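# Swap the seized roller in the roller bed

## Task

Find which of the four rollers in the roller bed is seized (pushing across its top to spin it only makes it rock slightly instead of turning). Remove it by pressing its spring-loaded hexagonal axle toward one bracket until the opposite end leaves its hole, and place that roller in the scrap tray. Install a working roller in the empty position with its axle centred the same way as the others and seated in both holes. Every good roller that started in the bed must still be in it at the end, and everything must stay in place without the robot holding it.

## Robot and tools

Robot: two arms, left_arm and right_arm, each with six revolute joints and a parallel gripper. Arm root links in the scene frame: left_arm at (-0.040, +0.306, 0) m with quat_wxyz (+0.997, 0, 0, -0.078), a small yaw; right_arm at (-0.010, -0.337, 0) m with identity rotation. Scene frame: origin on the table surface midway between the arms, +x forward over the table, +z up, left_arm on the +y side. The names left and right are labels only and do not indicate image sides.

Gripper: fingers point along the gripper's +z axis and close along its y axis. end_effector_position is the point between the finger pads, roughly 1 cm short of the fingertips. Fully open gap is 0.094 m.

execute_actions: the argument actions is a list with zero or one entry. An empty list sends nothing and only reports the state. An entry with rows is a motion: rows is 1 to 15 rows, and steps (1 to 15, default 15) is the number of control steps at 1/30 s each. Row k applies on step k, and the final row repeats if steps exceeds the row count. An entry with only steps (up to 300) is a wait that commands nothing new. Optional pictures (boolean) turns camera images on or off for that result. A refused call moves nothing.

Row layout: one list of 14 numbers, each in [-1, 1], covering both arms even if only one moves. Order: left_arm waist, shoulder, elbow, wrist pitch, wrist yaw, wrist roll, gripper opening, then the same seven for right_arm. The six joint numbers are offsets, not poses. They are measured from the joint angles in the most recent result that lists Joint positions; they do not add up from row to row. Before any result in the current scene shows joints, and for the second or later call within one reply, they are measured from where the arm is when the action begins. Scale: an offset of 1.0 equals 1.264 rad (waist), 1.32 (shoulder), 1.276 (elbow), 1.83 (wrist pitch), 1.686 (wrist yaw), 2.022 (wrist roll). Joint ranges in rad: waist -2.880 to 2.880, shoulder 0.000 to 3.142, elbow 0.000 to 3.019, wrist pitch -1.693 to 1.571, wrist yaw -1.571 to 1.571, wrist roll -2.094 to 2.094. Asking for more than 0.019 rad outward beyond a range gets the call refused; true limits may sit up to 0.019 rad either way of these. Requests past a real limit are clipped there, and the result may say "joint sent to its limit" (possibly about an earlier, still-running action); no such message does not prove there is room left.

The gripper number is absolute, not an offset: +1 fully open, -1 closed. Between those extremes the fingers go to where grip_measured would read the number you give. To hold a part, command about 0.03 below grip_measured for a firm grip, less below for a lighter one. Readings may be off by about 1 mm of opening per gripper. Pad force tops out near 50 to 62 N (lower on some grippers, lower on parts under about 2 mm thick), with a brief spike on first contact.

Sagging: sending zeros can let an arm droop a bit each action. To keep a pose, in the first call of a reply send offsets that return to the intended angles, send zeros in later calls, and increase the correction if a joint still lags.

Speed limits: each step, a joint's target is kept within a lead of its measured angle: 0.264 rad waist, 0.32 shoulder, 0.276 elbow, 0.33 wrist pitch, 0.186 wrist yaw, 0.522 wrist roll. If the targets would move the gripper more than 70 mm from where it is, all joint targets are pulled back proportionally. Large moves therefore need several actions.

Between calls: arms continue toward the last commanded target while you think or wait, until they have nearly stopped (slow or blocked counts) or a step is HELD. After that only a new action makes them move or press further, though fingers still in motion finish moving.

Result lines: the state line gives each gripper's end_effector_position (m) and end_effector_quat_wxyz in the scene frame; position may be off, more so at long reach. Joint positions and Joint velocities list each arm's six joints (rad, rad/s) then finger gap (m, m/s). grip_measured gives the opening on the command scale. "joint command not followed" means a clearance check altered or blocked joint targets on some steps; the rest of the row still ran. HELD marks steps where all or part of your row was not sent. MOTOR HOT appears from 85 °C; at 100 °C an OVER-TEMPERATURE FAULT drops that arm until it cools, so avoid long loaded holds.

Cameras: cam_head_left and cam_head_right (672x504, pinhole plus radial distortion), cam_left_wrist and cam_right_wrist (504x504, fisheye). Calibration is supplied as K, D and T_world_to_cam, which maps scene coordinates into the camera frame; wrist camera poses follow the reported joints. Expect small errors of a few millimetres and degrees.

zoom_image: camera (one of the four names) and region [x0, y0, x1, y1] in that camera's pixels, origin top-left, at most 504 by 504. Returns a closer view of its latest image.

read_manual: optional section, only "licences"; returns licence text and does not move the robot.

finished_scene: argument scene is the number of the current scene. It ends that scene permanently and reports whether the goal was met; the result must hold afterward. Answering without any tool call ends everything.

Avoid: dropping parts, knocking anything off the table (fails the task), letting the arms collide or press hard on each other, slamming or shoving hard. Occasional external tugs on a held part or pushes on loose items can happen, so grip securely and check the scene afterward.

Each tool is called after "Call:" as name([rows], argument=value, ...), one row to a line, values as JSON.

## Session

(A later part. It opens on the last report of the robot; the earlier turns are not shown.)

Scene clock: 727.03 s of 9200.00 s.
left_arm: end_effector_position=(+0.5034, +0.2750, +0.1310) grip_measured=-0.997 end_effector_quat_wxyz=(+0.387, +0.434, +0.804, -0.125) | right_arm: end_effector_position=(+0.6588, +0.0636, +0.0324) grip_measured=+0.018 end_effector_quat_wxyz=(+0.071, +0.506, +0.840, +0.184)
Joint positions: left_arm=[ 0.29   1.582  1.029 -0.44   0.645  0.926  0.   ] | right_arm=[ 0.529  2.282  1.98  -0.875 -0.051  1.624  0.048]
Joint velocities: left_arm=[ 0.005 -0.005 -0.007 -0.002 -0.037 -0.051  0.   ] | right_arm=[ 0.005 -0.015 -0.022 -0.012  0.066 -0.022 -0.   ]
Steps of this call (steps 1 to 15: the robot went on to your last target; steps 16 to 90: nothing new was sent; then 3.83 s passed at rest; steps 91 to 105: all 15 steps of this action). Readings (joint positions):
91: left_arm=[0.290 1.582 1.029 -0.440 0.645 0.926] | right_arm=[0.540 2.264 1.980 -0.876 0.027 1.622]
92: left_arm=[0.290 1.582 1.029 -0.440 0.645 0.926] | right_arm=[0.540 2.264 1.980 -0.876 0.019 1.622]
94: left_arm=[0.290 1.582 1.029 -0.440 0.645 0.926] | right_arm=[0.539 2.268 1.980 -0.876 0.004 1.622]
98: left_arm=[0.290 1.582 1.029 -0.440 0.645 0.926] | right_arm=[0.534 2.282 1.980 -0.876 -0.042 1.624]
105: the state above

Call:
execute_actions([
  {"rows":[[0,0.01,0.01,0,0,0,-1,0,0.005,0.01,0,0,0,0.0],[0,0.01,0.01,0,0,0,-1,0,0.005,0.01,0,0,0,0.03],[0,0.01,0.01,0,0,0,-1,0,0.005,0.01,0,0,0,0.06],[0,0.01,0.01,0,0,0,-1,0,0.005,0.01,0,0,0,0.1],[0,0.01,0.01,0,0,0,-1,0,0.005,0.01,0,0,0,0.15],[0,0.01,0.01,0,0,0,-1,0,0.005,0.01,0,0,0,0.25]],"steps":12},
], pictures=false)

Call:
execute_actions([
  {"rows":[[0,0.01,0.01,0,0,0,-1,0,-0.02,-0.006,-0.006,0,0,0.25],[0,0.01,0.01,0,0,0,-1,0,-0.03,-0.012,-0.01,0,0,0.25],[0,0.01,0.01,0,0,0,-1,0,-0.04,-0.018,-0.013,0,0,0.25],[0,0.01,0.01,0,0,0,-1,0,-0.05,-0.024,-0.016,0,0,0.25],[0,0.01,0.01,0,0,0,-1,0,-0.06,-0.03,-0.02,0,0,0.25],[0,0.01,0.01,0,0,0,-1,0,-0.07,-0.036,-0.023,0,0,0.25],[0,0.01,0.01,0,0,0,-1,0,-0.08,-0.042,-0.026,0,0,0.25],[0,0.01,0.01,0,0,0,-1,0,-0.09,-0.048,-0.03,0,0,0.25],[0,0.01,0.01,0,0,0,-1,0,-0.10,-0.054,-0.033,0,0,0.25],[0,0.01,0.01,0,0,0,-1,0,-0.11,-0.06,-0.036,0,0,0.25],[0,0.01,0.01,0,0,0,-1,0,-0.125,-0.06,-0.04,0,0,0.25],[0,0.01,0.01,0,0,0,-1,0,-0.14,-0.06,-0.04,0,0,0.25]],"steps":15},
])

Scene clock: 738.67 s of 9200.00 s.
left_arm: end_effector_position=(+0.5034, +0.2750, +0.1310) grip_measured=-0.997 end_effector_quat_wxyz=(+0.387, +0.434, +0.804, -0.125) | right_arm: end_effector_position=(+0.6588, +0.0636, +0.0324) grip_measured=+0.248 end_effector_quat_wxyz=(+0.071, +0.506, +0.840, +0.184)
Joint positions: left_arm=[ 0.29   1.582  1.029 -0.44   0.645  0.926  0.   ] | right_arm=[ 0.529  2.282  1.98  -0.875 -0.051  1.624  0.059]
Joint velocities: left_arm=[-0.005  0.005 -0.017  0.002 -0.037  0.022  0.001] | right_arm=[-0.015 -0.015 -0.007  0.007 -0.007  0.037  0.001]
Steps of this call (steps 1 to 15: the robot went on to your last target; steps 16 to 90: nothing new was sent; then 8.23 s passed at rest; steps 91 to 102: all 12 steps of this action). Readings (joint positions):
91: left_arm=[0.290 1.582 1.029 -0.440 0.645 0.926] | right_arm=[0.529 2.282 1.980 -0.875 -0.051 1.624]
92: left_arm=[0.290 1.582 1.029 -0.440 0.645 0.926] | right_arm=[0.529 2.282 1.980 -0.875 -0.051 1.624]
94: left_arm=[0.290 1.582 1.029 -0.440 0.645 0.926] | right_arm=[0.529 2.282 1.980 -0.875 -0.051 1.624]
98: left_arm=[0.290 1.582 1.029 -0.440 0.645 0.926] | right_arm=[0.529 2.282 1.980 -0.875 -0.051 1.624]
102: the state above

Scene clock: 739.17 s of 9200.00 s.
left_arm: end_effector_position=(+0.5034, +0.2750, +0.1310) grip_measured=-0.997 end_effector_quat_wxyz=(+0.387, +0.434, +0.804, -0.125) | right_arm: end_effector_position=(+0.6358, +0.0502, +0.1181) grip_measured=+0.248 end_effector_quat_wxyz=(+0.079, +0.504, +0.837, +0.200)
Joint positions: left_arm=[ 0.29   1.582  1.029 -0.44   0.645  0.926  0.   ] | right_arm=[ 0.529  2.116  1.911 -0.936 -0.051  1.624  0.059]
Joint velocities: left_arm=[-0.015 -0.015  0.017 -0.007  0.066 -0.051 -0.001] | right_arm=[-0.015 -0.444  0.002 -0.007 -0.051  0.007  0.   ]
Steps of this call (steps 1 to 15: all 15 steps of this action). Readings (joint positions):
1: left_arm=[0.290 1.582 1.029 -0.440 0.645 0.926] | right_arm=[0.529 2.282 1.980 -0.875 -0.051 1.624]
2: left_arm=[0.290 1.582 1.029 -0.440 0.645 0.926] | right_arm=[0.529 2.281 1.979 -0.876 -0.051 1.624]
4: left_arm=[0.290 1.582 1.029 -0.440 0.645 0.926] | right_arm=[0.529 2.273 1.971 -0.881 -0.051 1.624]
8: left_arm=[0.290 1.582 1.029 -0.440 0.645 0.926] | right_arm=[0.529 2.228 1.937 -0.906 -0.051 1.624]
15: the state above
camera_calibration (this result's frames):
cam_left_wrist: T_world_to_cam=[[-0.802753, -0.578524, -0.144559, 0.582641], [-0.550269, 0.812082, -0.194235, 0.0831207], [0.229763, -0.0763758, -0.970245, 0.15979], [0, 0, 0, 1]] pos_world=[0.476742, 0.281775, 0.255406]
cam_right_wrist: T_world_to_cam=[[-0.813202, -0.406134, -0.416842, 0.583206], [-0.58195, 0.574908, 0.575166, 0.280104], [0.00605112, 0.710307, -0.703866, 0.164719], [0, 0, 0, 1]] pos_world=[0.636274, -0.0411747, 0.197938]

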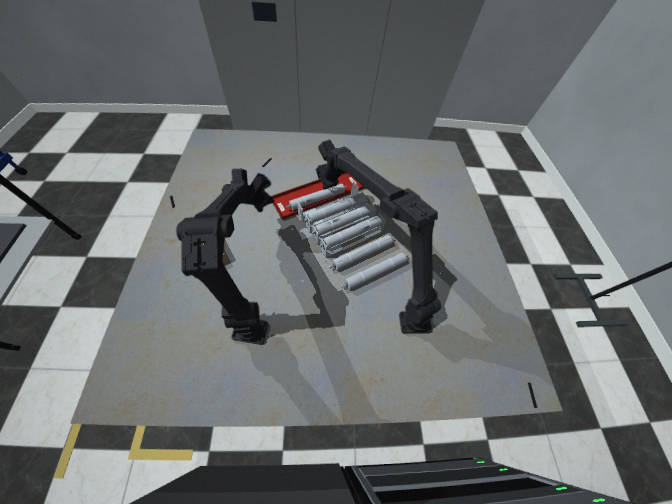

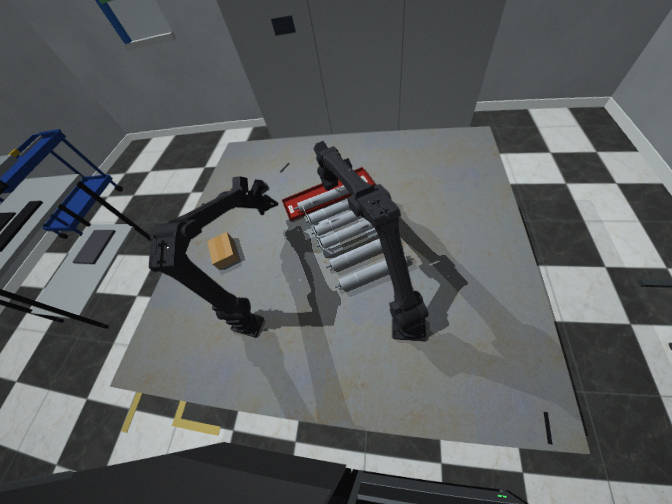

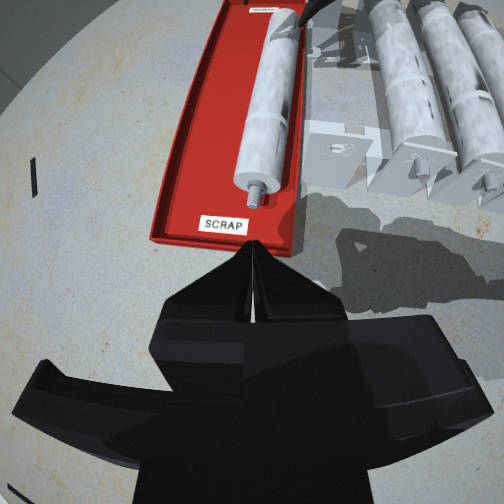

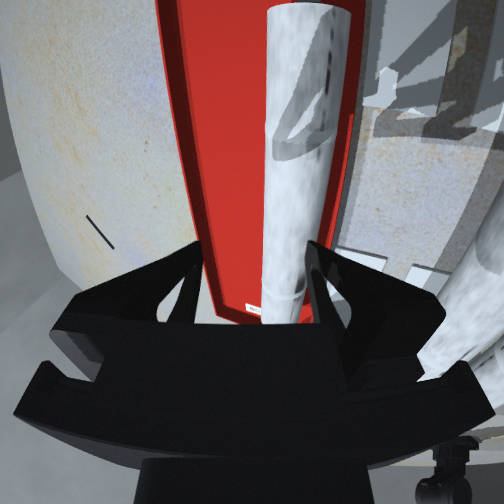

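In the tray. Look at the spares.

Call:
zoom_image(camera="cam_head_left", region=[300, 210, 430, 305])

Region (300, 210, 430, 305) of cam_head_left's 672x504 image, scaled by 3.877, with more detail than that image has; it fills the top 368 rows of this view, and the rest is white.

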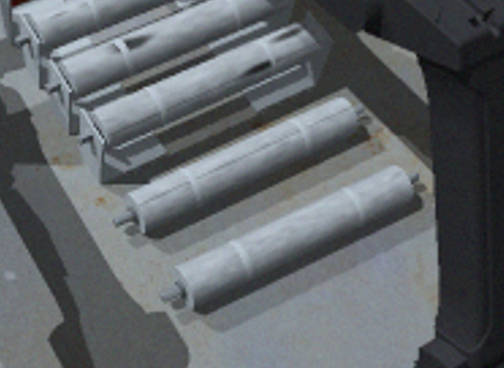

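Call:
execute_actions([
  {"rows":[[0,0.01,0.01,0,0,0,-1,0.004,-0.04,-0.03,-0.005,0.003,0.003,0.3],[0,0.01,0.01,0,0,0,-1,0.008,-0.06,-0.055,-0.01,0.006,0.006,0.3],[0,0.01,0.01,0,0,0,-1,0.012,-0.08,-0.08,-0.015,0.009,0.009,0.3],[0,0.01,0.01,0,0,0,-1,0.016,-0.10,-0.105,-0.02,0.012,0.012,0.3],[0,0.01,0.01,0,0,0,-1,0.02,-0.12,-0.13,-0.025,0.015,0.015,0.3],[0,0.01,0.01,0,0,0,-1,0.024,-0.14,-0.155,-0.03,0.018,0.018,0.3],[0,0.01,0.01,0,0,0,-1,0.028,-0.16,-0.18,-0.035,0.021,0.021,0.3],[0,0.01,0.01,0,0,0,-1,0.032,-0.18,-0.205,-0.04,0.024,0.024,0.3],[0,0.01,0.01,0,0,0,-1,0.036,-0.20,-0.23,-0.045,0.027,0.027,0.3],[0,0.01,0.01,0,0,0,-1,0.04,-0.22,-0.255,-0.05,0.03,0.03,0.3],[0,0.01,0.01,0,0,0,-1,0.044,-0.24,-0.28,-0.055,0.033,0.033,0.3],[0,0.01,0.01,0,0,0,-1,0.048,-0.26,-0.305,-0.06,0.033,0.035,0.3],[0,0.01,0.01,0,0,0,-1,0.052,-0.28,-0.33,-0.065,0.033,0.035,0.3],[0,0.01,0.01,0,0,0,-1,0.053,-0.30,-0.355,-0.07,0.033,0.035,0.3],[0,0.01,0.01,0,0,0,-1,0.053,-0.57,-0.735,-0.111,0.033,0.035,0.3]],"steps":15},
], pictures=false)

Call:
execute_actions([
  {"steps":30},
])

Scene clock: 781.93 s of 9200.00 s.
left_arm: end_effector_position=(+0.5034, +0.2750, +0.1310) grip_measured=-0.997 end_effector_quat_wxyz=(+0.387, +0.434, +0.804, -0.125) | right_arm: end_effector_position=(+0.4819, -0.0147, +0.1515) grip_measured=+0.298 end_effector_quat_wxyz=(+0.057, +0.513, +0.849, +0.116)
Joint positions: left_arm=[ 0.29   1.582  1.029 -0.44   0.645  0.926  0.   ] | right_arm=[ 0.581  1.752  1.483 -1.043  0.002  1.667  0.061]
Joint velocities: left_arm=[-0.005 -0.015  0.002  0.002 -0.022 -0.022 -0.   ] | right_arm=[ 0.181 -1.177 -1.175 -0.178 -0.007  0.022  0.001]
Steps of this call (steps 1 to 30: the robot went on to your last target; steps 31 to 90: nothing new was sent; then 39.27 s passed at rest; steps 91 to 105: all 15 steps of this action). Readings (joint positions):
91: left_arm=[0.290 1.582 1.029 -0.440 0.645 0.926] | right_arm=[0.529 2.072 1.908 -0.937 -0.049 1.624]
92: left_arm=[0.290 1.582 1.029 -0.440 0.645 0.926] | right_arm=[0.529 2.068 1.898 -0.937 -0.046 1.624]
94: left_arm=[0.290 1.582 1.029 -0.440 0.645 0.926] | right_arm=[0.529 2.044 1.848 -0.943 -0.037 1.625]
98: left_arm=[0.290 1.582 1.029 -0.440 0.645 0.926] | right_arm=[0.537 1.962 1.708 -0.980 -0.016 1.639]
105: the state above

Scene clock: 782.93 s of 9200.00 s.
left_arm: end_effector_position=(+0.5034, +0.2750, +0.1310) grip_measured=-0.997 end_effector_quat_wxyz=(+0.387, +0.434, +0.804, -0.125) | right_arm: end_effector_position=(+0.3016, -0.1287, +0.1272) grip_measured=+0.298 end_effector_quat_wxyz=(+0.012, +0.518, +0.855, +0.022)
Joint positions: left_arm=[ 0.29   1.582  1.029 -0.44   0.645  0.926  0.   ] | right_arm=[ 0.591  1.357  0.975 -1.139  0.003  1.68   0.061]
Joint velocities: left_arm=[-0.005 -0.005 -0.002 -0.002 -0.022  0.007 -0.   ] | right_arm=[-0.005 -0.015  0.017  0.002  0.007 -0.095 -0.   ]
Steps of this call (steps 1 to 30: the robot went on to your last target). Readings (joint positions):
1: left_arm=[0.290 1.582 1.029 -0.440 0.645 0.926] | right_arm=[0.586 1.706 1.435 -1.053 0.002 1.667]
2: left_arm=[0.290 1.582 1.029 -0.440 0.645 0.926] | right_arm=[0.589 1.655 1.384 -1.064 0.002 1.667]
4: left_arm=[0.290 1.582 1.029 -0.440 0.645 0.926] | right_arm=[0.591 1.543 1.274 -1.083 0.002 1.667]
8: left_arm=[0.290 1.582 1.029 -0.440 0.645 0.926] | right_arm=[0.591 1.349 1.061 -1.118 0.003 1.672]
30: the state above
All arms were judged still, so your last target was given up. Only a new action makes them travel on or press farther. Fingers that are still opening or closing keep moving.
camera_calibration (this result's frames):
cam_left_wrist: T_world_to_cam=[[-0.802753, -0.578524, -0.144559, 0.582641], [-0.550269, 0.812082, -0.194235, 0.0831207], [0.229763, -0.0763758, -0.970245, 0.15979], [0, 0, 0, 1]] pos_world=[0.476742, 0.281775, 0.255406]
cam_right_wrist: T_world_to_cam=[[-0.887732, -0.457203, -0.0538232, 0.212358], [-0.402714, 0.714598, 0.571989, 0.147539], [-0.223053, 0.529449, -0.818493, 0.360661], [0, 0, 0, 1]] pos_world=[0.32838, -0.199292, 0.222238]

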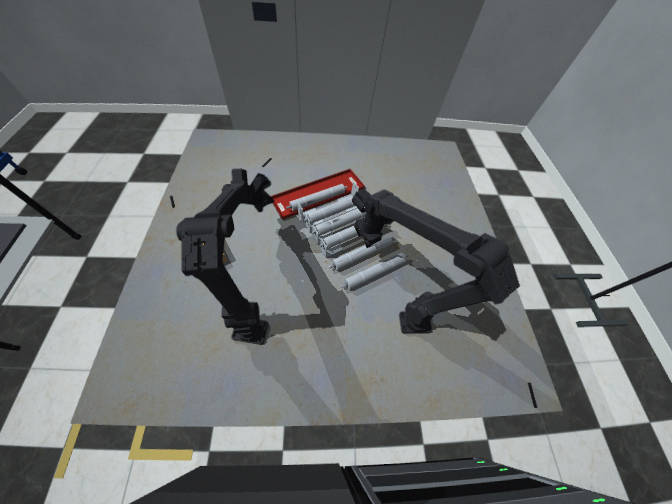

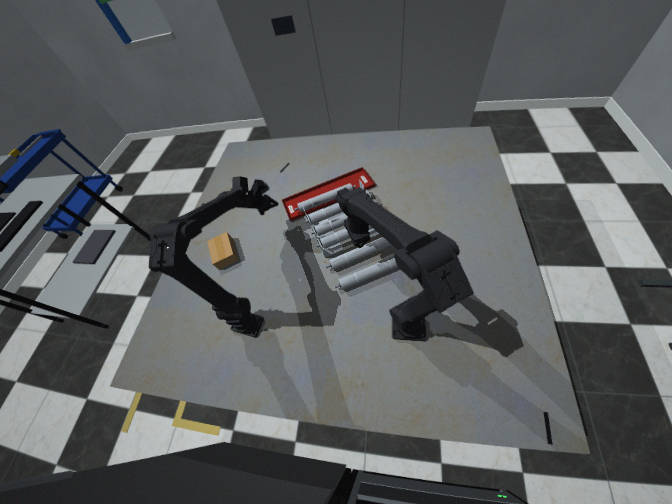

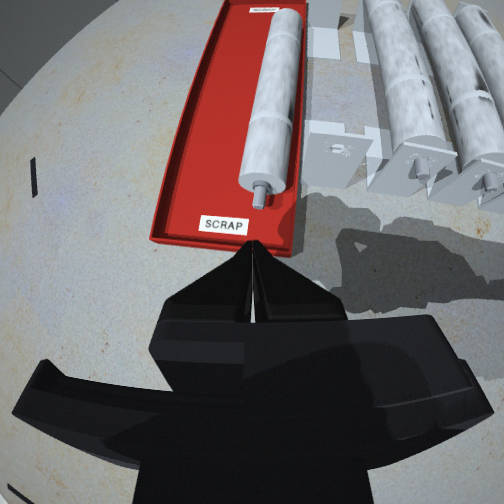

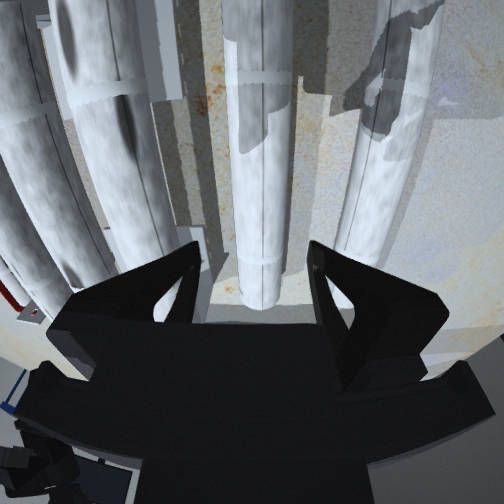

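Call:
execute_actions([
  {"rows":[[0,0.01,0.01,0,0,0,-1,0,0.025,-0.01,0.015,0,0,0.35],[0,0.01,0.01,0,0,0,-1,0,0.033,-0.02,0.028,0,0,0.35],[0,0.01,0.01,0,0,0,-1,0,0.041,-0.03,0.041,0,0,0.35],[0,0.01,0.01,0,0,0,-1,0,0.049,-0.04,0.054,0,0,0.35],[0,0.01,0.01,0,0,0,-1,0,0.057,-0.05,0.067,0,0,0.35],[0,0.01,0.01,0,0,0,-1,0,0.065,-0.06,0.08,0,0,0.35],[0,0.01,0.01,0,0,0,-1,0,0.073,-0.07,0.093,0,0,0.35],[0,0.01,0.01,0,0,0,-1,0,0.081,-0.08,0.106,0,0,0.35],[0,0.01,0.01,0,0,0,-1,0,0.089,-0.09,0.119,0,0,0.35],[0,0.01,0.01,0,0,0,-1,0,0.097,-0.10,0.132,0,0,0.35],[0,0.01,0.01,0,0,0,-1,0,0.105,-0.108,0.145,0,0,0.35],[0,0.01,0.01,0,0,0,-1,0,0.112,-0.115,0.156,0,0,0.35],[0,0.01,0.01,0,0,0,-1,0,0.118,-0.12,0.164,0,0,0.35],[0,0.01,0.01,0,0,0,-1,0,0.122,-0.12,0.166,0,0,0.35]],"steps":15},
], pictures=false)

Call:
execute_actions([
  {"steps":10},
])

Scene clock: 798.50 s of 9200.00 s.
left_arm: end_effector_position=(+0.5034, +0.2750, +0.1310) grip_measured=-0.997 end_effector_quat_wxyz=(+0.387, +0.434, +0.804, -0.125) | right_arm: end_effector_position=(+0.2985, -0.1308, +0.0278) grip_measured=+0.348 end_effector_quat_wxyz=(+0.008, +0.518, +0.855, +0.013)
Joint positions: left_arm=[ 0.29   1.582  1.029 -0.44   0.645  0.926  0.   ] | right_arm=[ 0.591  1.507  0.83  -0.863  0.003  1.68   0.063]
Joint velocities: left_arm=[ 0.005 -0.015 -0.007  0.007  0.081  0.081  0.   ] | right_arm=[-0.015  0.239 -0.149  0.188 -0.022  0.022 -0.001]
Steps of this call (steps 1 to 90: nothing new was sent; then 12.07 s passed at rest; steps 91 to 105: all 15 steps of this action). Readings (joint positions):
91: left_arm=[0.290 1.582 1.029 -0.440 0.645 0.926] | right_arm=[0.591 1.358 0.975 -1.136 0.003 1.680]
92: left_arm=[0.290 1.582 1.029 -0.440 0.645 0.926] | right_arm=[0.591 1.360 0.974 -1.127 0.003 1.680]
94: left_arm=[0.290 1.582 1.029 -0.440 0.645 0.926] | right_arm=[0.591 1.370 0.964 -1.091 0.003 1.680]
98: left_arm=[0.290 1.582 1.029 -0.440 0.645 0.926] | right_arm=[0.591 1.415 0.916 -0.999 0.003 1.680]
105: the state above

Scene clock: 798.83 s of 9200.00 s.
left_arm: end_effector_position=(+0.5034, +0.2750, +0.1310) grip_measured=-0.997 end_effector_quat_wxyz=(+0.387, +0.434, +0.804, -0.125) | right_arm: end_effector_position=(+0.2990, -0.1305, +0.0228) grip_measured=+0.348 end_effector_quat_wxyz=(+0.008, +0.518, +0.855, +0.014)
Joint positions: left_arm=[ 0.29   1.582  1.029 -0.44   0.645  0.926  0.   ] | right_arm=[ 0.591  1.518  0.825 -0.847  0.003  1.68   0.063]
Joint velocities: left_arm=[-0.005 -0.005  0.012 -0.007 -0.007  0.007 -0.001] | right_arm=[-0.005 -0.005 -0.007  0.002 -0.051 -0.081  0.001]
Steps of this call (steps 1 to 10: the robot went on to your last target). Readings (joint positions):
1: left_arm=[0.290 1.582 1.029 -0.440 0.645 0.926] | right_arm=[0.591 1.514 0.827 -0.858 0.003 1.680]
2: left_arm=[0.290 1.582 1.029 -0.440 0.645 0.926] | right_arm=[0.591 1.517 0.826 -0.855 0.003 1.680]
4: left_arm=[0.290 1.582 1.029 -0.440 0.645 0.926] | right_arm=[0.591 1.518 0.825 -0.851 0.003 1.680]
8: left_arm=[0.290 1.582 1.029 -0.440 0.645 0.926] | right_arm=[0.591 1.518 0.825 -0.847 0.003 1.680]
10: the state above
camera_calibration (this result's frames):
cam_left_wrist: T_world_to_cam=[[-0.802753, -0.578524, -0.144559, 0.582641], [-0.550269, 0.812082, -0.194235, 0.0831207], [0.229763, -0.0763758, -0.970245, 0.15979], [0, 0, 0, 1]] pos_world=[0.476742, 0.281775, 0.255406]
cam_right_wrist: T_world_to_cam=[[-0.888401, -0.457652, -0.0360307, 0.203337], [-0.394206, 0.720304, 0.570758, 0.205694], [-0.235255, 0.521266, -0.820328, 0.278166], [0, 0, 0, 1]] pos_world=[0.327171, -0.200103, 0.118112]

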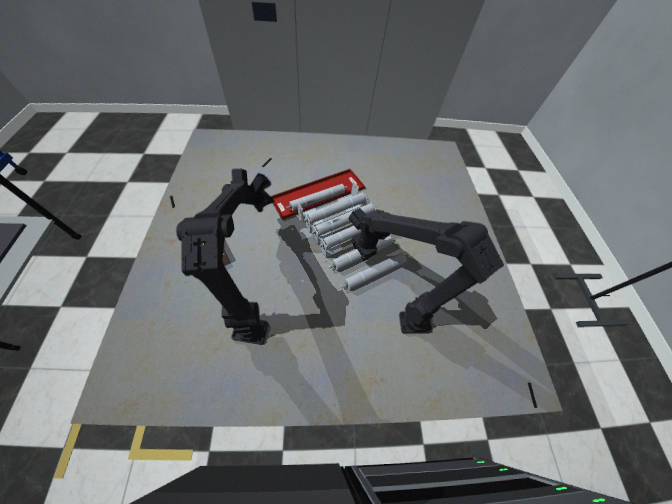

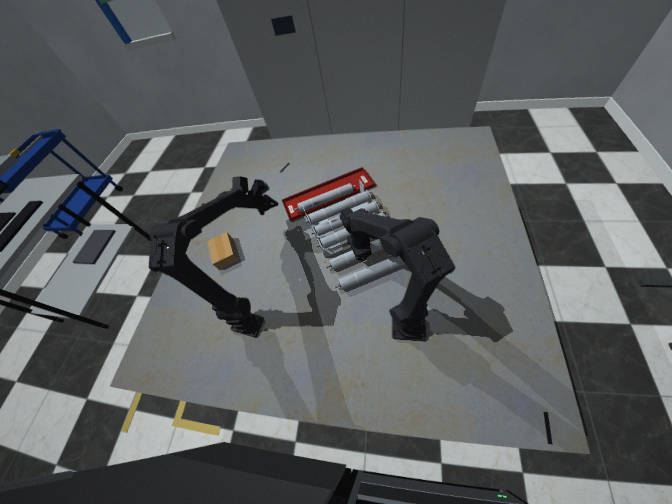

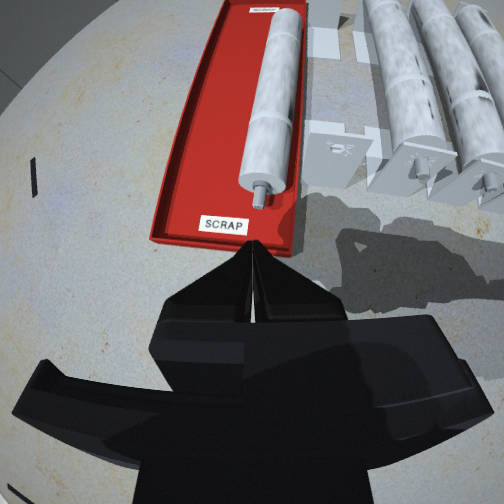

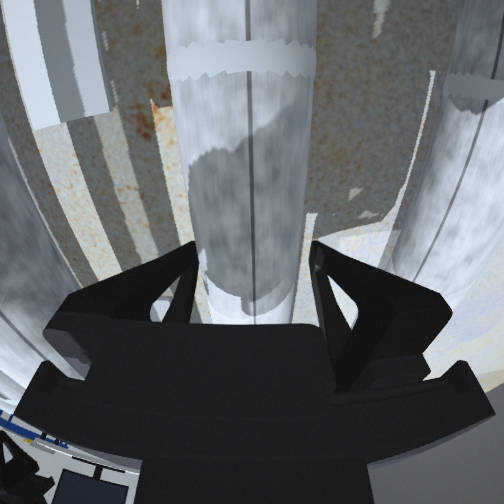

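Call:
execute_actions([
  {"rows":[[0,0.01,0.01,0,0,0,-1,-0.008,0,0.01,0.008,0,-0.008,0.35],[0,0.01,0.01,0,0,0,-1,-0.016,0,0.01,0.012,0,-0.014,0.35],[0,0.01,0.01,0,0,0,-1,-0.024,0,0.01,0.014,0,-0.02,0.35],[0,0.01,0.01,0,0,0,-1,-0.031,0,0.01,0.014,0,-0.024,0.35]],"steps":12},
], pictures=false)

Call:
execute_actions([
  {"rows":[[0,0.01,0.01,0,0,0,-1,0,0,0.01,0,0,0,0.25],[0,0.01,0.01,0,0,0,-1,0,0,0.01,0,0,0,0.18],[0,0.01,0.01,0,0,0,-1,0,0,0.01,0,0,0,0.12],[0,0.01,0.01,0,0,0,-1,0,0,0.01,0,0,0,0.08],[0,0.01,0.01,0,0,0,-1,0,0,0.01,0,0,0,0.05],[0,0.01,0.01,0,0,0,-1,0,0,0.01,0,0,0,0.02],[0,0.01,0.01,0,0,0,-1,0,0,0.01,0,0,0,0.0],[0,0.01,0.01,0,0,0,-1,0,0,0.01,0,0,0,-0.04]],"steps":14},
])

Scene clock: 810.47 s of 9200.00 s.
left_arm: end_effector_position=(+0.5034, +0.2750, +0.1310) grip_measured=-0.997 end_effector_quat_wxyz=(+0.387, +0.434, +0.804, -0.125) | right_arm: end_effector_position=(+0.3079, -0.1381, +0.0229) grip_measured=+0.348 end_effector_quat_wxyz=(+0.011, +0.518, +0.855, +0.020)
Joint positions: left_arm=[ 0.29   1.582  1.029 -0.44   0.645  0.926  0.   ] | right_arm=[ 0.561  1.518  0.825 -0.833  0.003  1.65   0.063]
Joint velocities: left_arm=[ 0.005  0.005  0.007 -0.012  0.007  0.022 -0.001] | right_arm=[ 0.005 -0.005 -0.012 -0.007  0.037  0.051  0.   ]
Steps of this call (steps 1 to 30: the robot went on to your last target; steps 31 to 90: nothing new was sent; then 8.23 s passed at rest; steps 91 to 102: all 12 steps of this action). Readings (joint positions):
91: left_arm=[0.290 1.582 1.029 -0.440 0.645 0.926] | right_arm=[0.591 1.518 0.825 -0.846 0.003 1.679]
92: left_arm=[0.290 1.582 1.029 -0.440 0.645 0.926] | right_arm=[0.590 1.518 0.825 -0.844 0.003 1.677]
94: left_arm=[0.290 1.582 1.029 -0.440 0.645 0.926] | right_arm=[0.585 1.518 0.825 -0.837 0.003 1.668]
98: left_arm=[0.290 1.582 1.029 -0.440 0.645 0.926] | right_arm=[0.564 1.518 0.825 -0.833 0.003 1.655]
102: the state above

Scene clock: 810.93 s of 9200.00 s.
left_arm: end_effector_position=(+0.5034, +0.2750, +0.1310) grip_measured=-0.997 end_effector_quat_wxyz=(+0.387, +0.434, +0.804, -0.125) | right_arm: end_effector_position=(+0.3079, -0.1381, +0.0229) grip_measured=+0.020 end_effector_quat_wxyz=(+0.011, +0.518, +0.855, +0.020)
Joint positions: left_arm=[ 0.29   1.582  1.029 -0.44   0.645  0.926  0.   ] | right_arm=[ 0.561  1.518  0.825 -0.833  0.003  1.649  0.048]
Joint velocities: left_arm=[-0.005  0.005  0.012 -0.012  0.066  0.051 -0.001] | right_arm=[-0.015 -0.005 -0.007  0.002  0.007  0.051 -0.002]
Steps of this call (steps 1 to 14: all 14 steps of this action). Readings (joint positions):
1: left_arm=[0.290 1.582 1.029 -0.440 0.645 0.926] | right_arm=[0.561 1.518 0.825 -0.833 0.003 1.649]
2: left_arm=[0.290 1.582 1.029 -0.440 0.645 0.926] | right_arm=[0.561 1.518 0.825 -0.833 0.003 1.649]
4: left_arm=[0.290 1.582 1.029 -0.440 0.645 0.926] | right_arm=[0.561 1.518 0.825 -0.833 0.003 1.649]
8: left_arm=[0.290 1.582 1.029 -0.440 0.645 0.926] | right_arm=[0.561 1.518 0.825 -0.833 0.003 1.649]
14: the state above
camera_calibration (this result's frames):
cam_left_wrist: T_world_to_cam=[[-0.802753, -0.578524, -0.144559, 0.582641], [-0.550269, 0.812082, -0.194235, 0.0831207], [0.229763, -0.0763758, -0.970245, 0.15979], [0, 0, 0, 1]] pos_world=[0.476742, 0.281775, 0.255406]
cam_right_wrist: T_world_to_cam=[[-0.887909, -0.457366, -0.0493318, 0.207889], [-0.400902, 0.716751, 0.570566, 0.216204], [-0.225599, 0.526389, -0.819768, 0.282065], [0, 0, 0, 1]] pos_world=[0.334897, -0.208359, 0.118124]

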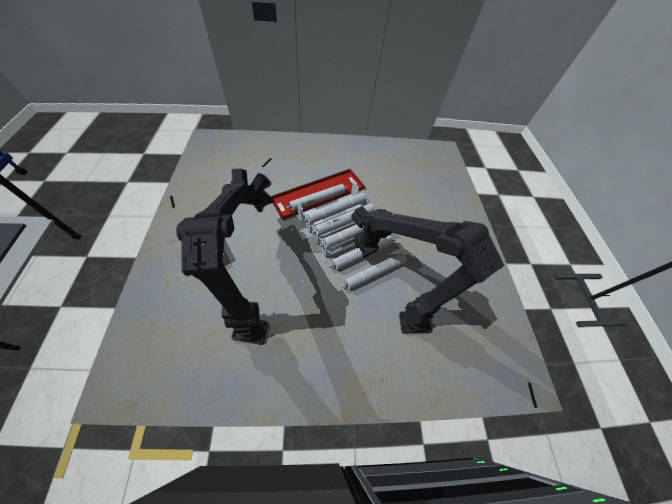

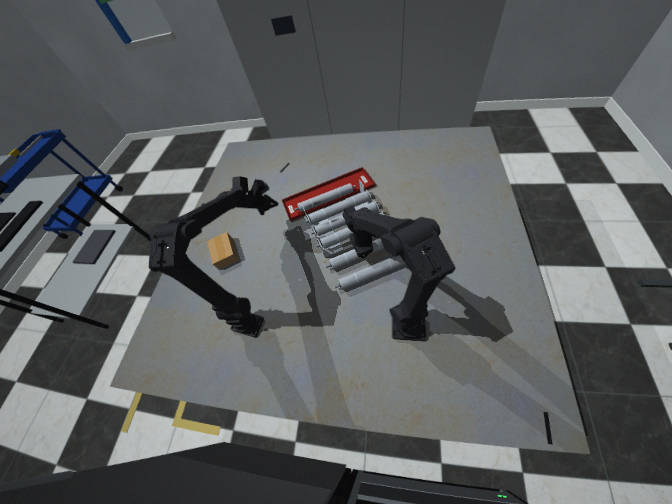

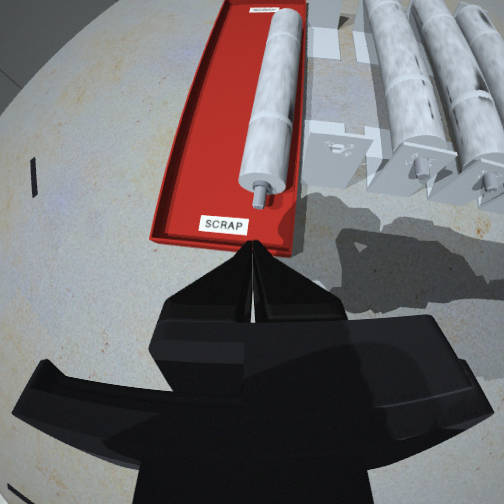

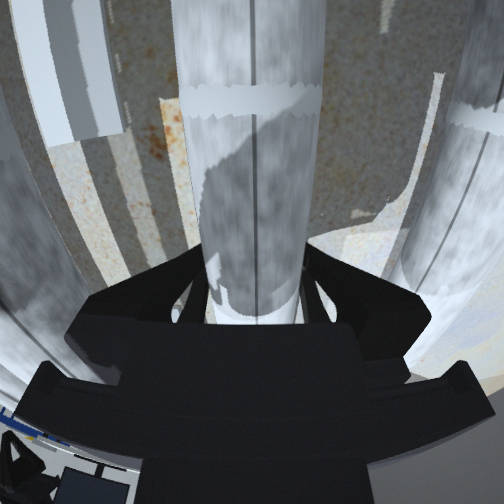

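Call:
execute_actions([
  {"rows":[[0,0.01,0.01,0,0,0,-1,0,-0.03,0.04,-0.01,0,0,-0.04],[0,0.01,0.01,0,0,0,-1,0,-0.045,0.055,-0.025,0,0,-0.04],[0,0.01,0.01,0,0,0,-1,0,-0.058,0.068,-0.042,0,0,-0.04],[0,0.01,0.01,0,0,0,-1,0,-0.07,0.081,-0.060,0,0,-0.04],[0,0.01,0.01,0,0,0,-1,0,-0.082,0.094,-0.078,0,0,-0.04],[0,0.01,0.01,0,0,0,-1,0,-0.094,0.108,-0.096,0,0,-0.04],[0,0.01,0.01,0,0,0,-1,0,-0.106,0.122,-0.114,0,0,-0.04],[0,0.01,0.01,0,0,0,-1,0,-0.117,0.136,-0.132,0,0,-0.04],[0,0.01,0.01,0,0,0,-1,0,-0.128,0.15,-0.15,0,0,-0.04],[0,0.01,0.01,0,0,0,-1,0,-0.139,0.165,-0.168,0,0,-0.04],[0,0.01,0.01,0,0,0,-1,0,-0.15,0.18,-0.186,0,0,-0.04],[0,0.01,0.01,0,0,0,-1,0,-0.16,0.195,-0.204,0,0,-0.04],[0,0.01,0.01,0,0,0,-1,0,-0.17,0.21,-0.22,0,0,-0.04],[0,0.01,0.01,0,0,0,-1,0,-0.176,0.22,-0.232,0,0,-0.04],[0,0.01,0.01,0,0,0,-1,0,-0.18,0.228,-0.24,0,0,-0.04]],"steps":15},
], pictures=false)

Call:
execute_actions([
  {"steps":15},
], pictures=false)

Scene clock: 831.20 s of 9200.00 s.
left_arm: end_effector_position=(+0.5034, +0.2750, +0.1310) grip_measured=-0.997 end_effector_quat_wxyz=(+0.387, +0.434, +0.804, -0.125) | right_arm: end_effector_position=(+0.2739, -0.1595, +0.0800) grip_measured=+0.020 end_effector_quat_wxyz=(-0.020, +0.517, +0.854, -0.044)
Joint positions: left_arm=[ 0.29   1.582  1.029 -0.44   0.645  0.926  0.   ] | right_arm=[ 0.561  1.408  0.885 -1.145  0.003  1.649  0.048]
Joint velocities: left_arm=[-0.005 -0.005 -0.007  0.002 -0.007 -0.037 -0.   ] | right_arm=[-0.015 -0.269  0.266 -0.637 -0.007 -0.095 -0.   ]
Steps of this call (steps 1 to 15: the robot went on to your last target; steps 16 to 90: nothing new was sent; then 16.77 s passed at rest; steps 91 to 105: all 15 steps of this action). Readings (joint positions):
91: left_arm=[0.290 1.582 1.029 -0.440 0.645 0.926] | right_arm=[0.561 1.516 0.825 -0.833 0.003 1.649]
92: left_arm=[0.290 1.582 1.029 -0.440 0.645 0.926] | right_arm=[0.561 1.515 0.825 -0.838 0.003 1.649]
94: left_arm=[0.290 1.582 1.029 -0.440 0.645 0.926] | right_arm=[0.561 1.509 0.828 -0.876 0.003 1.649]
98: left_arm=[0.290 1.582 1.029 -0.440 0.645 0.926] | right_arm=[0.561 1.474 0.836 -0.979 0.003 1.649]
105: the state above

Scene clock: 831.70 s of 9200.00 s.
left_arm: end_effector_position=(+0.5034, +0.2750, +0.1310) grip_measured=-0.997 end_effector_quat_wxyz=(+0.387, +0.434, +0.804, -0.125) | right_arm: end_effector_position=(+0.2952, -0.1461, +0.1510) grip_measured=+0.020 end_effector_quat_wxyz=(+0.001, +0.518, +0.855, -0.000)
Joint positions: left_arm=[ 0.29   1.582  1.029 -0.44   0.645  0.926  0.   ] | right_arm=[ 0.561  1.327  1.014 -1.257  0.003  1.649  0.048]
Joint velocities: left_arm=[-0.005 -0.005 -0.012 -0.007  0.007 -0.007  0.   ] | right_arm=[ 0.005 -0.083  0.134 -0.007 -0.037  0.007 -0.001]
Steps of this call (steps 1 to 15: the robot went on to your last target). Readings (joint positions):
1: left_arm=[0.290 1.582 1.029 -0.440 0.645 0.926] | right_arm=[0.561 1.399 0.895 -1.165 0.003 1.649]
2: left_arm=[0.290 1.582 1.029 -0.440 0.645 0.926] | right_arm=[0.561 1.391 0.904 -1.182 0.003 1.649]
4: left_arm=[0.290 1.582 1.029 -0.440 0.645 0.926] | right_arm=[0.561 1.376 0.922 -1.209 0.003 1.649]
8: left_arm=[0.290 1.582 1.029 -0.440 0.645 0.926] | right_arm=[0.561 1.352 0.959 -1.240 0.003 1.649]
15: the state above

Call:
execute_actions([
  {"rows":[[0,0.01,0.01,0,0,0,-1,0,-0.03,0.10,0,0,0,-0.04],[0,0.01,0.01,0,0,0,-1,0,-0.025,0.115,0,0,0,-0.04],[0,0.01,0.01,0,0,0,-1,0,-0.015,0.13,0,0,0,-0.04],[0,0.01,0.01,0,0,0,-1,0,-0.005,0.142,0,0,0,-0.04],[0,0.01,0.01,0,0,0,-1,0,0.005,0.154,0,0,0,-0.04],[0,0.01,0.01,0,0,0,-1,0,0.015,0.166,0,0,0,-0.04],[0,0.01,0.01,0,0,0,-1,0,0.025,0.178,0,0,0,-0.04],[0,0.01,0.01,0,0,0,-1,0,0.035,0.19,0,0,0,-0.04],[0,0.01,0.01,0,0,0,-1,0,0.045,0.202,0,0,0,-0.04],[0,0.01,0.01,0,0,0,-1,0,0.055,0.214,0,0,0,-0.04],[0,0.01,0.01,0,0,0,-1,0,0.065,0.226,0,0,0,-0.04],[0,0.01,0.01,0,0,0,-1,0,0.075,0.238,0,0,0,-0.04],[0,0.01,0.01,0,0,0,-1,0,0.085,0.25,0,0,0,-0.04],[0,0.01,0.01,0,0,0,-1,0,0.095,0.262,0,0,0,-0.04],[0,0.01,0.01,0,0,0,-1,0,0.105,0.274,0,0,0,-0.04]],"steps":15},
], pictures=false)

Call:
execute_actions([
  {"rows":[[0,0.01,0.01,0,0,0,-1,0,0.015,0.10,0,0,0,-0.04],[0,0.01,0.01,0,0,0,-1,0,0.024,0.113,0,0,0,-0.04],[0,0.01,0.01,0,0,0,-1,0,0.033,0.126,0,0,0,-0.04],[0,0.01,0.01,0,0,0,-1,0,0.042,0.139,0,0,0,-0.04],[0,0.01,0.01,0,0,0,-1,0,0.051,0.152,0,0,0,-0.04],[0,0.01,0.01,0,0,0,-1,0,0.06,0.165,0,0,0,-0.04],[0,0.01,0.01,0,0,0,-1,0,0.069,0.178,0,0,0,-0.04],[0,0.01,0.01,0,0,0,-1,0,0.078,0.191,0,0,0,-0.04],[0,0.01,0.01,0,0,0,-1,0,0.087,0.204,0,0,0,-0.04],[0,0.01,0.01,0,0,0,-1,0,0.096,0.217,0,0,0,-0.04],[0,0.01,0.01,0,0,0,-1,0,0.105,0.23,0,0,0,-0.04],[0,0.01,0.01,0,0,0,-1,0,0.114,0.243,0,0,0,-0.04],[0,0.01,0.01,0,0,0,-1,0,0.123,0.256,0,0,0,-0.04],[0,0.01,0.01,0,0,0,-1,0,0.13,0.268,0,0,0,-0.04],[0,0.01,0.01,0,0,0,-1,0,0.135,0.278,0,0,0,-0.04]],"steps":15},
], pictures=false)

Call:
execute_actions([
  {"steps":12},
])

Scene clock: 856.13 s of 9200.00 s.
left_arm: end_effector_position=(+0.5034, +0.2750, +0.1310) grip_measured=-0.997 end_effector_quat_wxyz=(+0.387, +0.434, +0.804, -0.125) | right_arm: end_effector_position=(+0.3622, -0.1040, +0.1807) grip_measured=+0.020 end_effector_quat_wxyz=(+0.018, +0.518, +0.855, +0.033)
Joint positions: left_arm=[ 0.29   1.582  1.029 -0.44   0.645  0.926  0.   ] | right_arm=[ 0.561  1.463  1.229 -1.261  0.003  1.649  0.048]
Joint velocities: left_arm=[-0.005 -0.015 -0.007 -0.017  0.022 -0.066 -0.001] | right_arm=[-0.005  0.425  0.505  0.002 -0.007  0.051  0.   ]
Steps of this call (steps 1 to 15: the robot went on to your last target; steps 16 to 90: nothing new was sent; then 20.93 s passed at rest; steps 91 to 105: all 15 steps of this action). Readings (joint positions):
91: left_arm=[0.290 1.582 1.029 -0.440 0.645 0.926] | right_arm=[0.561 1.321 1.022 -1.261 0.003 1.649]
92: left_arm=[0.290 1.582 1.029 -0.440 0.645 0.926] | right_arm=[0.561 1.321 1.024 -1.261 0.003 1.649]
94: left_arm=[0.290 1.582 1.029 -0.440 0.645 0.926] | right_arm=[0.561 1.325 1.034 -1.261 0.003 1.649]
98: left_arm=[0.290 1.582 1.029 -0.440 0.645 0.926] | right_arm=[0.561 1.357 1.090 -1.261 0.003 1.649]
105: the state above

Scene clock: 856.63 s of 9200.00 s.
left_arm: end_effector_position=(+0.5034, +0.2750, +0.1310) grip_measured=-0.997 end_effector_quat_wxyz=(+0.387, +0.434, +0.804, -0.125) | right_arm: end_effector_position=(+0.4258, -0.0641, +0.1707) grip_measured=+0.020 end_effector_quat_wxyz=(+0.020, +0.518, +0.855, +0.036)
Joint positions: left_arm=[ 0.29   1.582  1.029 -0.44   0.645  0.926  0.   ] | right_arm=[ 0.561  1.656  1.429 -1.261  0.003  1.649  0.048]
Joint velocities: left_arm=[-0.005 -0.015  0.002 -0.002  0.007 -0.007  0.   ] | right_arm=[-0.015  0.298  0.388 -0.002  0.066 -0.037 -0.001]
Steps of this call (steps 1 to 15: all 15 steps of this action). Readings (joint positions):
1: left_arm=[0.290 1.582 1.029 -0.440 0.645 0.926] | right_arm=[0.561 1.478 1.245 -1.261 0.003 1.649]
2: left_arm=[0.290 1.582 1.029 -0.440 0.645 0.926] | right_arm=[0.561 1.490 1.259 -1.261 0.003 1.649]
4: left_arm=[0.290 1.582 1.029 -0.440 0.645 0.926] | right_arm=[0.561 1.515 1.281 -1.261 0.003 1.649]
8: left_arm=[0.290 1.582 1.029 -0.440 0.645 0.926] | right_arm=[0.561 1.569 1.327 -1.261 0.003 1.649]
15: the state above

Scene clock: 857.03 s of 9200.00 s.
left_arm: end_effector_position=(+0.5034, +0.2750, +0.1310) grip_measured=-0.997 end_effector_quat_wxyz=(+0.387, +0.434, +0.804, -0.125) | right_arm: end_effector_position=(+0.4382, -0.0563, +0.1753) grip_measured=+0.020 end_effector_quat_wxyz=(+0.024, +0.517, +0.854, +0.044)
Joint positions: left_arm=[ 0.29   1.582  1.029 -0.44   0.645  0.926  0.   ] | right_arm=[ 0.561  1.68   1.47  -1.261  0.003  1.649  0.048]
Joint velocities: left_arm=[-0.015 -0.005  0.022  0.007 -0.007  0.081 -0.   ] | right_arm=[ 0.005 -0.015 -0.007 -0.002 -0.007 -0.081 -0.   ]
Steps of this call (steps 1 to 12: the robot went on to your last target). Readings (joint positions):
1: left_arm=[0.290 1.582 1.029 -0.440 0.645 0.926] | right_arm=[0.561 1.666 1.441 -1.261 0.003 1.649]
2: left_arm=[0.290 1.582 1.029 -0.440 0.645 0.926] | right_arm=[0.561 1.673 1.451 -1.261 0.003 1.649]
4: left_arm=[0.290 1.582 1.029 -0.440 0.645 0.926] | right_arm=[0.561 1.680 1.463 -1.261 0.003 1.649]
8: left_arm=[0.290 1.582 1.029 -0.440 0.645 0.926] | right_arm=[0.561 1.680 1.470 -1.261 0.003 1.649]
12: the state above
camera_calibration (this result's frames):
cam_left_wrist: T_world_to_cam=[[-0.802753, -0.578524, -0.144559, 0.582641], [-0.550269, 0.812082, -0.194235, 0.0831207], [0.229763, -0.0763758, -0.970245, 0.15979], [0, 0, 0, 1]] pos_world=[0.476742, 0.281775, 0.255406]
cam_right_wrist: T_world_to_cam=[[-0.884411, -0.455169, -0.103142, 0.376623], [-0.427117, 0.700293, 0.57198, 0.133188], [-0.188118, 0.549919, -0.813757, 0.377139], [0, 0, 0, 1]] pos_world=[0.460923, -0.12924, 0.269564]

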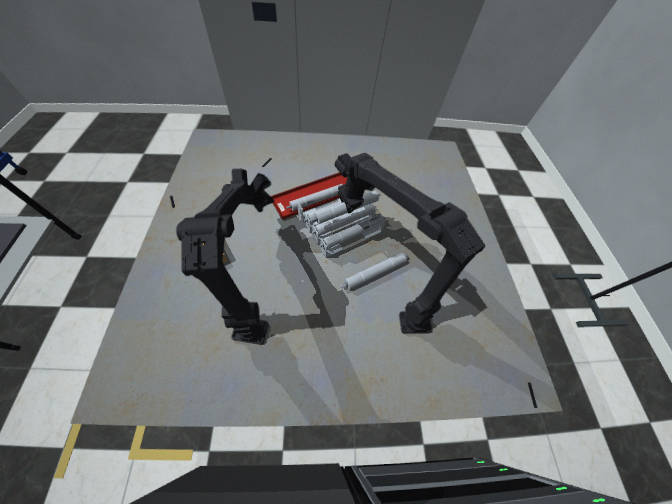

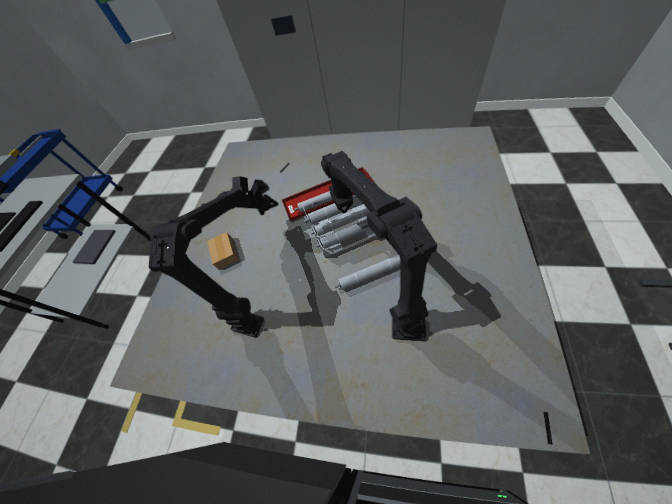

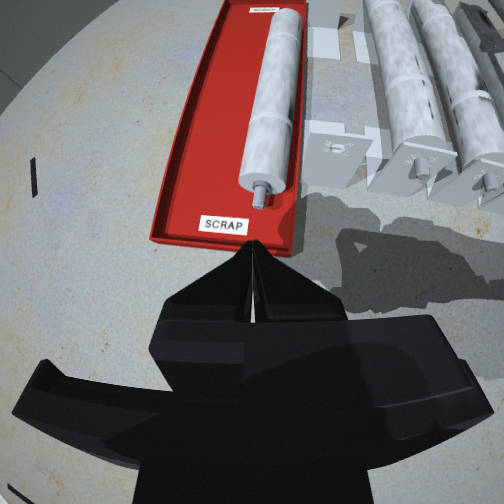

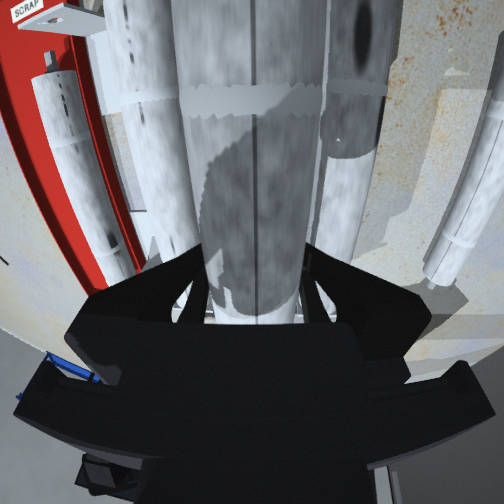

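Call:
execute_actions([
  {"rows":[[0,0.01,0.01,0,0,0,-1,0,-0.02,0.10,0,0,0,-0.04],[0,0.01,0.01,0,0,0,-1,0,-0.015,0.115,-0.003,0,0,-0.04],[0,0.01,0.01,0,0,0,-1,0,-0.01,0.13,-0.006,0,0,-0.04],[0,0.01,0.01,0,0,0,-1,0,-0.004,0.142,-0.009,0,0,-0.04],[0,0.01,0.01,0,0,0,-1,0,0.003,0.154,-0.012,0,0,-0.04],[0,0.01,0.01,0,0,0,-1,0,0.01,0.166,-0.014,0,0,-0.04],[0,0.01,0.01,0,0,0,-1,0,0.017,0.178,-0.016,0,0,-0.04],[0,0.01,0.01,0,0,0,-1,0,0.024,0.19,-0.018,0,0,-0.04],[0,0.01,0.01,0,0,0,-1,0,0.031,0.202,-0.02,0,0,-0.04],[0,0.01,0.01,0,0,0,-1,0,0.038,0.214,-0.022,0,0,-0.04],[0,0.01,0.01,0,0,0,-1,0,0.045,0.226,-0.024,0,0,-0.04],[0,0.01,0.01,0,0,0,-1,0,0.052,0.238,-0.026,0,0,-0.04],[0,0.01,0.01,0,0,0,-1,0,0.059,0.25,-0.028,0,0,-0.04],[0,0.01,0.01,0,0,0,-1,0,0.066,0.262,-0.03,0,0,-0.04],[0,0.01,0.01,0,0,0,-1,0,0.073,0.274,-0.032,0,0,-0.04]],"steps":15},
], pictures=false)

Call:
execute_actions([
  {"rows":[[0,0.01,0.01,0,0,0,-1,0,-0.01,0.11,-0.008,0,0,-0.04],[0,0.01,0.01,0,0,0,-1,0,-0.004,0.122,-0.01,0,0,-0.04],[0,0.01,0.01,0,0,0,-1,0,0.002,0.134,-0.012,0,0,-0.04],[0,0.01,0.01,0,0,0,-1,0,0.008,0.146,-0.014,0,0,-0.04],[0,0.01,0.01,0,0,0,-1,0,0.014,0.158,-0.016,0,0,-0.04],[0,0.01,0.01,0,0,0,-1,0,0.02,0.17,-0.018,0,0,-0.04],[0,0.01,0.01,0,0,0,-1,0,0.026,0.182,-0.02,0,0,-0.04],[0,0.01,0.01,0,0,0,-1,0,0.032,0.194,-0.022,0,0,-0.04],[0,0.01,0.01,0,0,0,-1,0,0.038,0.206,-0.024,0,0,-0.04],[0,0.01,0.01,0,0,0,-1,0,0.044,0.218,-0.026,0,0,-0.04],[0,0.01,0.01,0,0,0,-1,0,0.05,0.23,-0.028,0,0,-0.04],[0,0.01,0.01,0,0,0,-1,0,0.056,0.242,-0.03,0,0,-0.04],[0,0.01,0.01,0,0,0,-1,0,0.062,0.254,-0.032,0,0,-0.04],[0,0.01,0.01,0,0,0,-1,0,0.068,0.266,-0.034,0,0,-0.04],[0,0.01,0.01,0,0,0,-1,0,0.072,0.278,-0.036,0,0,-0.04]],"steps":15},
], pictures=false)

Call:
execute_actions([
  {"steps":15},
], pictures=false)

Scene clock: 881.83 s of 9200.00 s.
left_arm: end_effector_position=(+0.5034, +0.2750, +0.1310) grip_measured=-0.997 end_effector_quat_wxyz=(+0.387, +0.434, +0.804, -0.125) | right_arm: end_effector_position=(+0.4814, -0.0292, +0.1878) grip_measured=+0.020 end_effector_quat_wxyz=(+0.030, +0.517, +0.854, +0.056)
Joint positions: left_arm=[ 0.29   1.582  1.029 -0.44   0.645  0.926  0.   ] | right_arm=[ 0.561  1.789  1.648 -1.302  0.003  1.649  0.048]
Joint velocities: left_arm=[ 0.005 -0.005 -0.007  0.012 -0.037 -0.007 -0.001] | right_arm=[ 0.005  0.278  0.442 -0.105  0.007  0.022  0.003]
Steps of this call (steps 1 to 30: the robot went on to your last target; steps 31 to 90: nothing new was sent; then 21.30 s passed at rest; steps 91 to 105: all 15 steps of this action). Readings (joint positions):
91: left_arm=[0.290 1.582 1.029 -0.440 0.645 0.926] | right_arm=[0.561 1.680 1.471 -1.261 0.003 1.649]
92: left_arm=[0.290 1.582 1.029 -0.440 0.645 0.926] | right_arm=[0.561 1.681 1.473 -1.262 0.003 1.649]
94: left_arm=[0.290 1.582 1.029 -0.440 0.645 0.926] | right_arm=[0.561 1.688 1.486 -1.267 0.003 1.649]
98: left_arm=[0.290 1.582 1.029 -0.440 0.645 0.926] | right_arm=[0.561 1.718 1.537 -1.281 0.003 1.649]
105: the state above

Scene clock: 882.33 s of 9200.00 s.
left_arm: end_effector_position=(+0.5034, +0.2750, +0.1310) grip_measured=-0.997 end_effector_quat_wxyz=(+0.387, +0.434, +0.804, -0.125) | right_arm: end_effector_position=(+0.5190, -0.0056, +0.1893) grip_measured=+0.020 end_effector_quat_wxyz=(+0.031, +0.517, +0.853, +0.059)
Joint positions: left_arm=[ 0.29   1.582  1.029 -0.44   0.645  0.926  0.   ] | right_arm=[ 0.561  1.906  1.82  -1.35   0.003  1.649  0.048]
Joint velocities: left_arm=[ 0.005 -0.005 -0.012  0.012 -0.022 -0.007 -0.001] | right_arm=[-0.015  0.239  0.339 -0.081  0.022 -0.066 -0.001]
Steps of this call (steps 1 to 15: all 15 steps of this action). Readings (joint positions):
1: left_arm=[0.290 1.582 1.029 -0.440 0.645 0.926] | right_arm=[0.561 1.798 1.661 -1.304 0.003 1.649]
2: left_arm=[0.290 1.582 1.029 -0.440 0.645 0.926] | right_arm=[0.561 1.806 1.672 -1.305 0.003 1.649]
4: left_arm=[0.290 1.582 1.029 -0.440 0.645 0.926] | right_arm=[0.561 1.820 1.693 -1.312 0.003 1.649]
8: left_arm=[0.290 1.582 1.029 -0.440 0.645 0.926] | right_arm=[0.561 1.848 1.735 -1.328 0.003 1.649]
15: the state above

Scene clock: 882.83 s of 9200.00 s.
left_arm: end_effector_position=(+0.5034, +0.2750, +0.1310) grip_measured=-0.997 end_effector_quat_wxyz=(+0.387, +0.434, +0.804, -0.125) | right_arm: end_effector_position=(+0.5248, -0.0019, +0.1849) grip_measured=+0.020 end_effector_quat_wxyz=(+0.030, +0.517, +0.854, +0.056)
Joint positions: left_arm=[ 0.29   1.582  1.029 -0.44   0.645  0.926  0.   ] | right_arm=[ 0.561  1.931  1.847 -1.359  0.003  1.649  0.048]
Joint velocities: left_arm=[-0.005 -0.015 -0.002  0.007 -0.066 -0.037 -0.001] | right_arm=[-0.015 -0.015  0.002 -0.012  0.022  0.037 -0.001]
Steps of this call (steps 1 to 15: the robot went on to your last target). Readings (joint positions):
1: left_arm=[0.290 1.582 1.029 -0.440 0.645 0.926] | right_arm=[0.561 1.914 1.830 -1.352 0.003 1.649]
2: left_arm=[0.290 1.582 1.029 -0.440 0.645 0.926] | right_arm=[0.561 1.920 1.838 -1.353 0.003 1.649]
4: left_arm=[0.290 1.582 1.029 -0.440 0.645 0.926] | right_arm=[0.561 1.927 1.846 -1.353 0.003 1.649]
8: left_arm=[0.290 1.582 1.029 -0.440 0.645 0.926] | right_arm=[0.561 1.931 1.847 -1.357 0.003 1.649]
15: the state above


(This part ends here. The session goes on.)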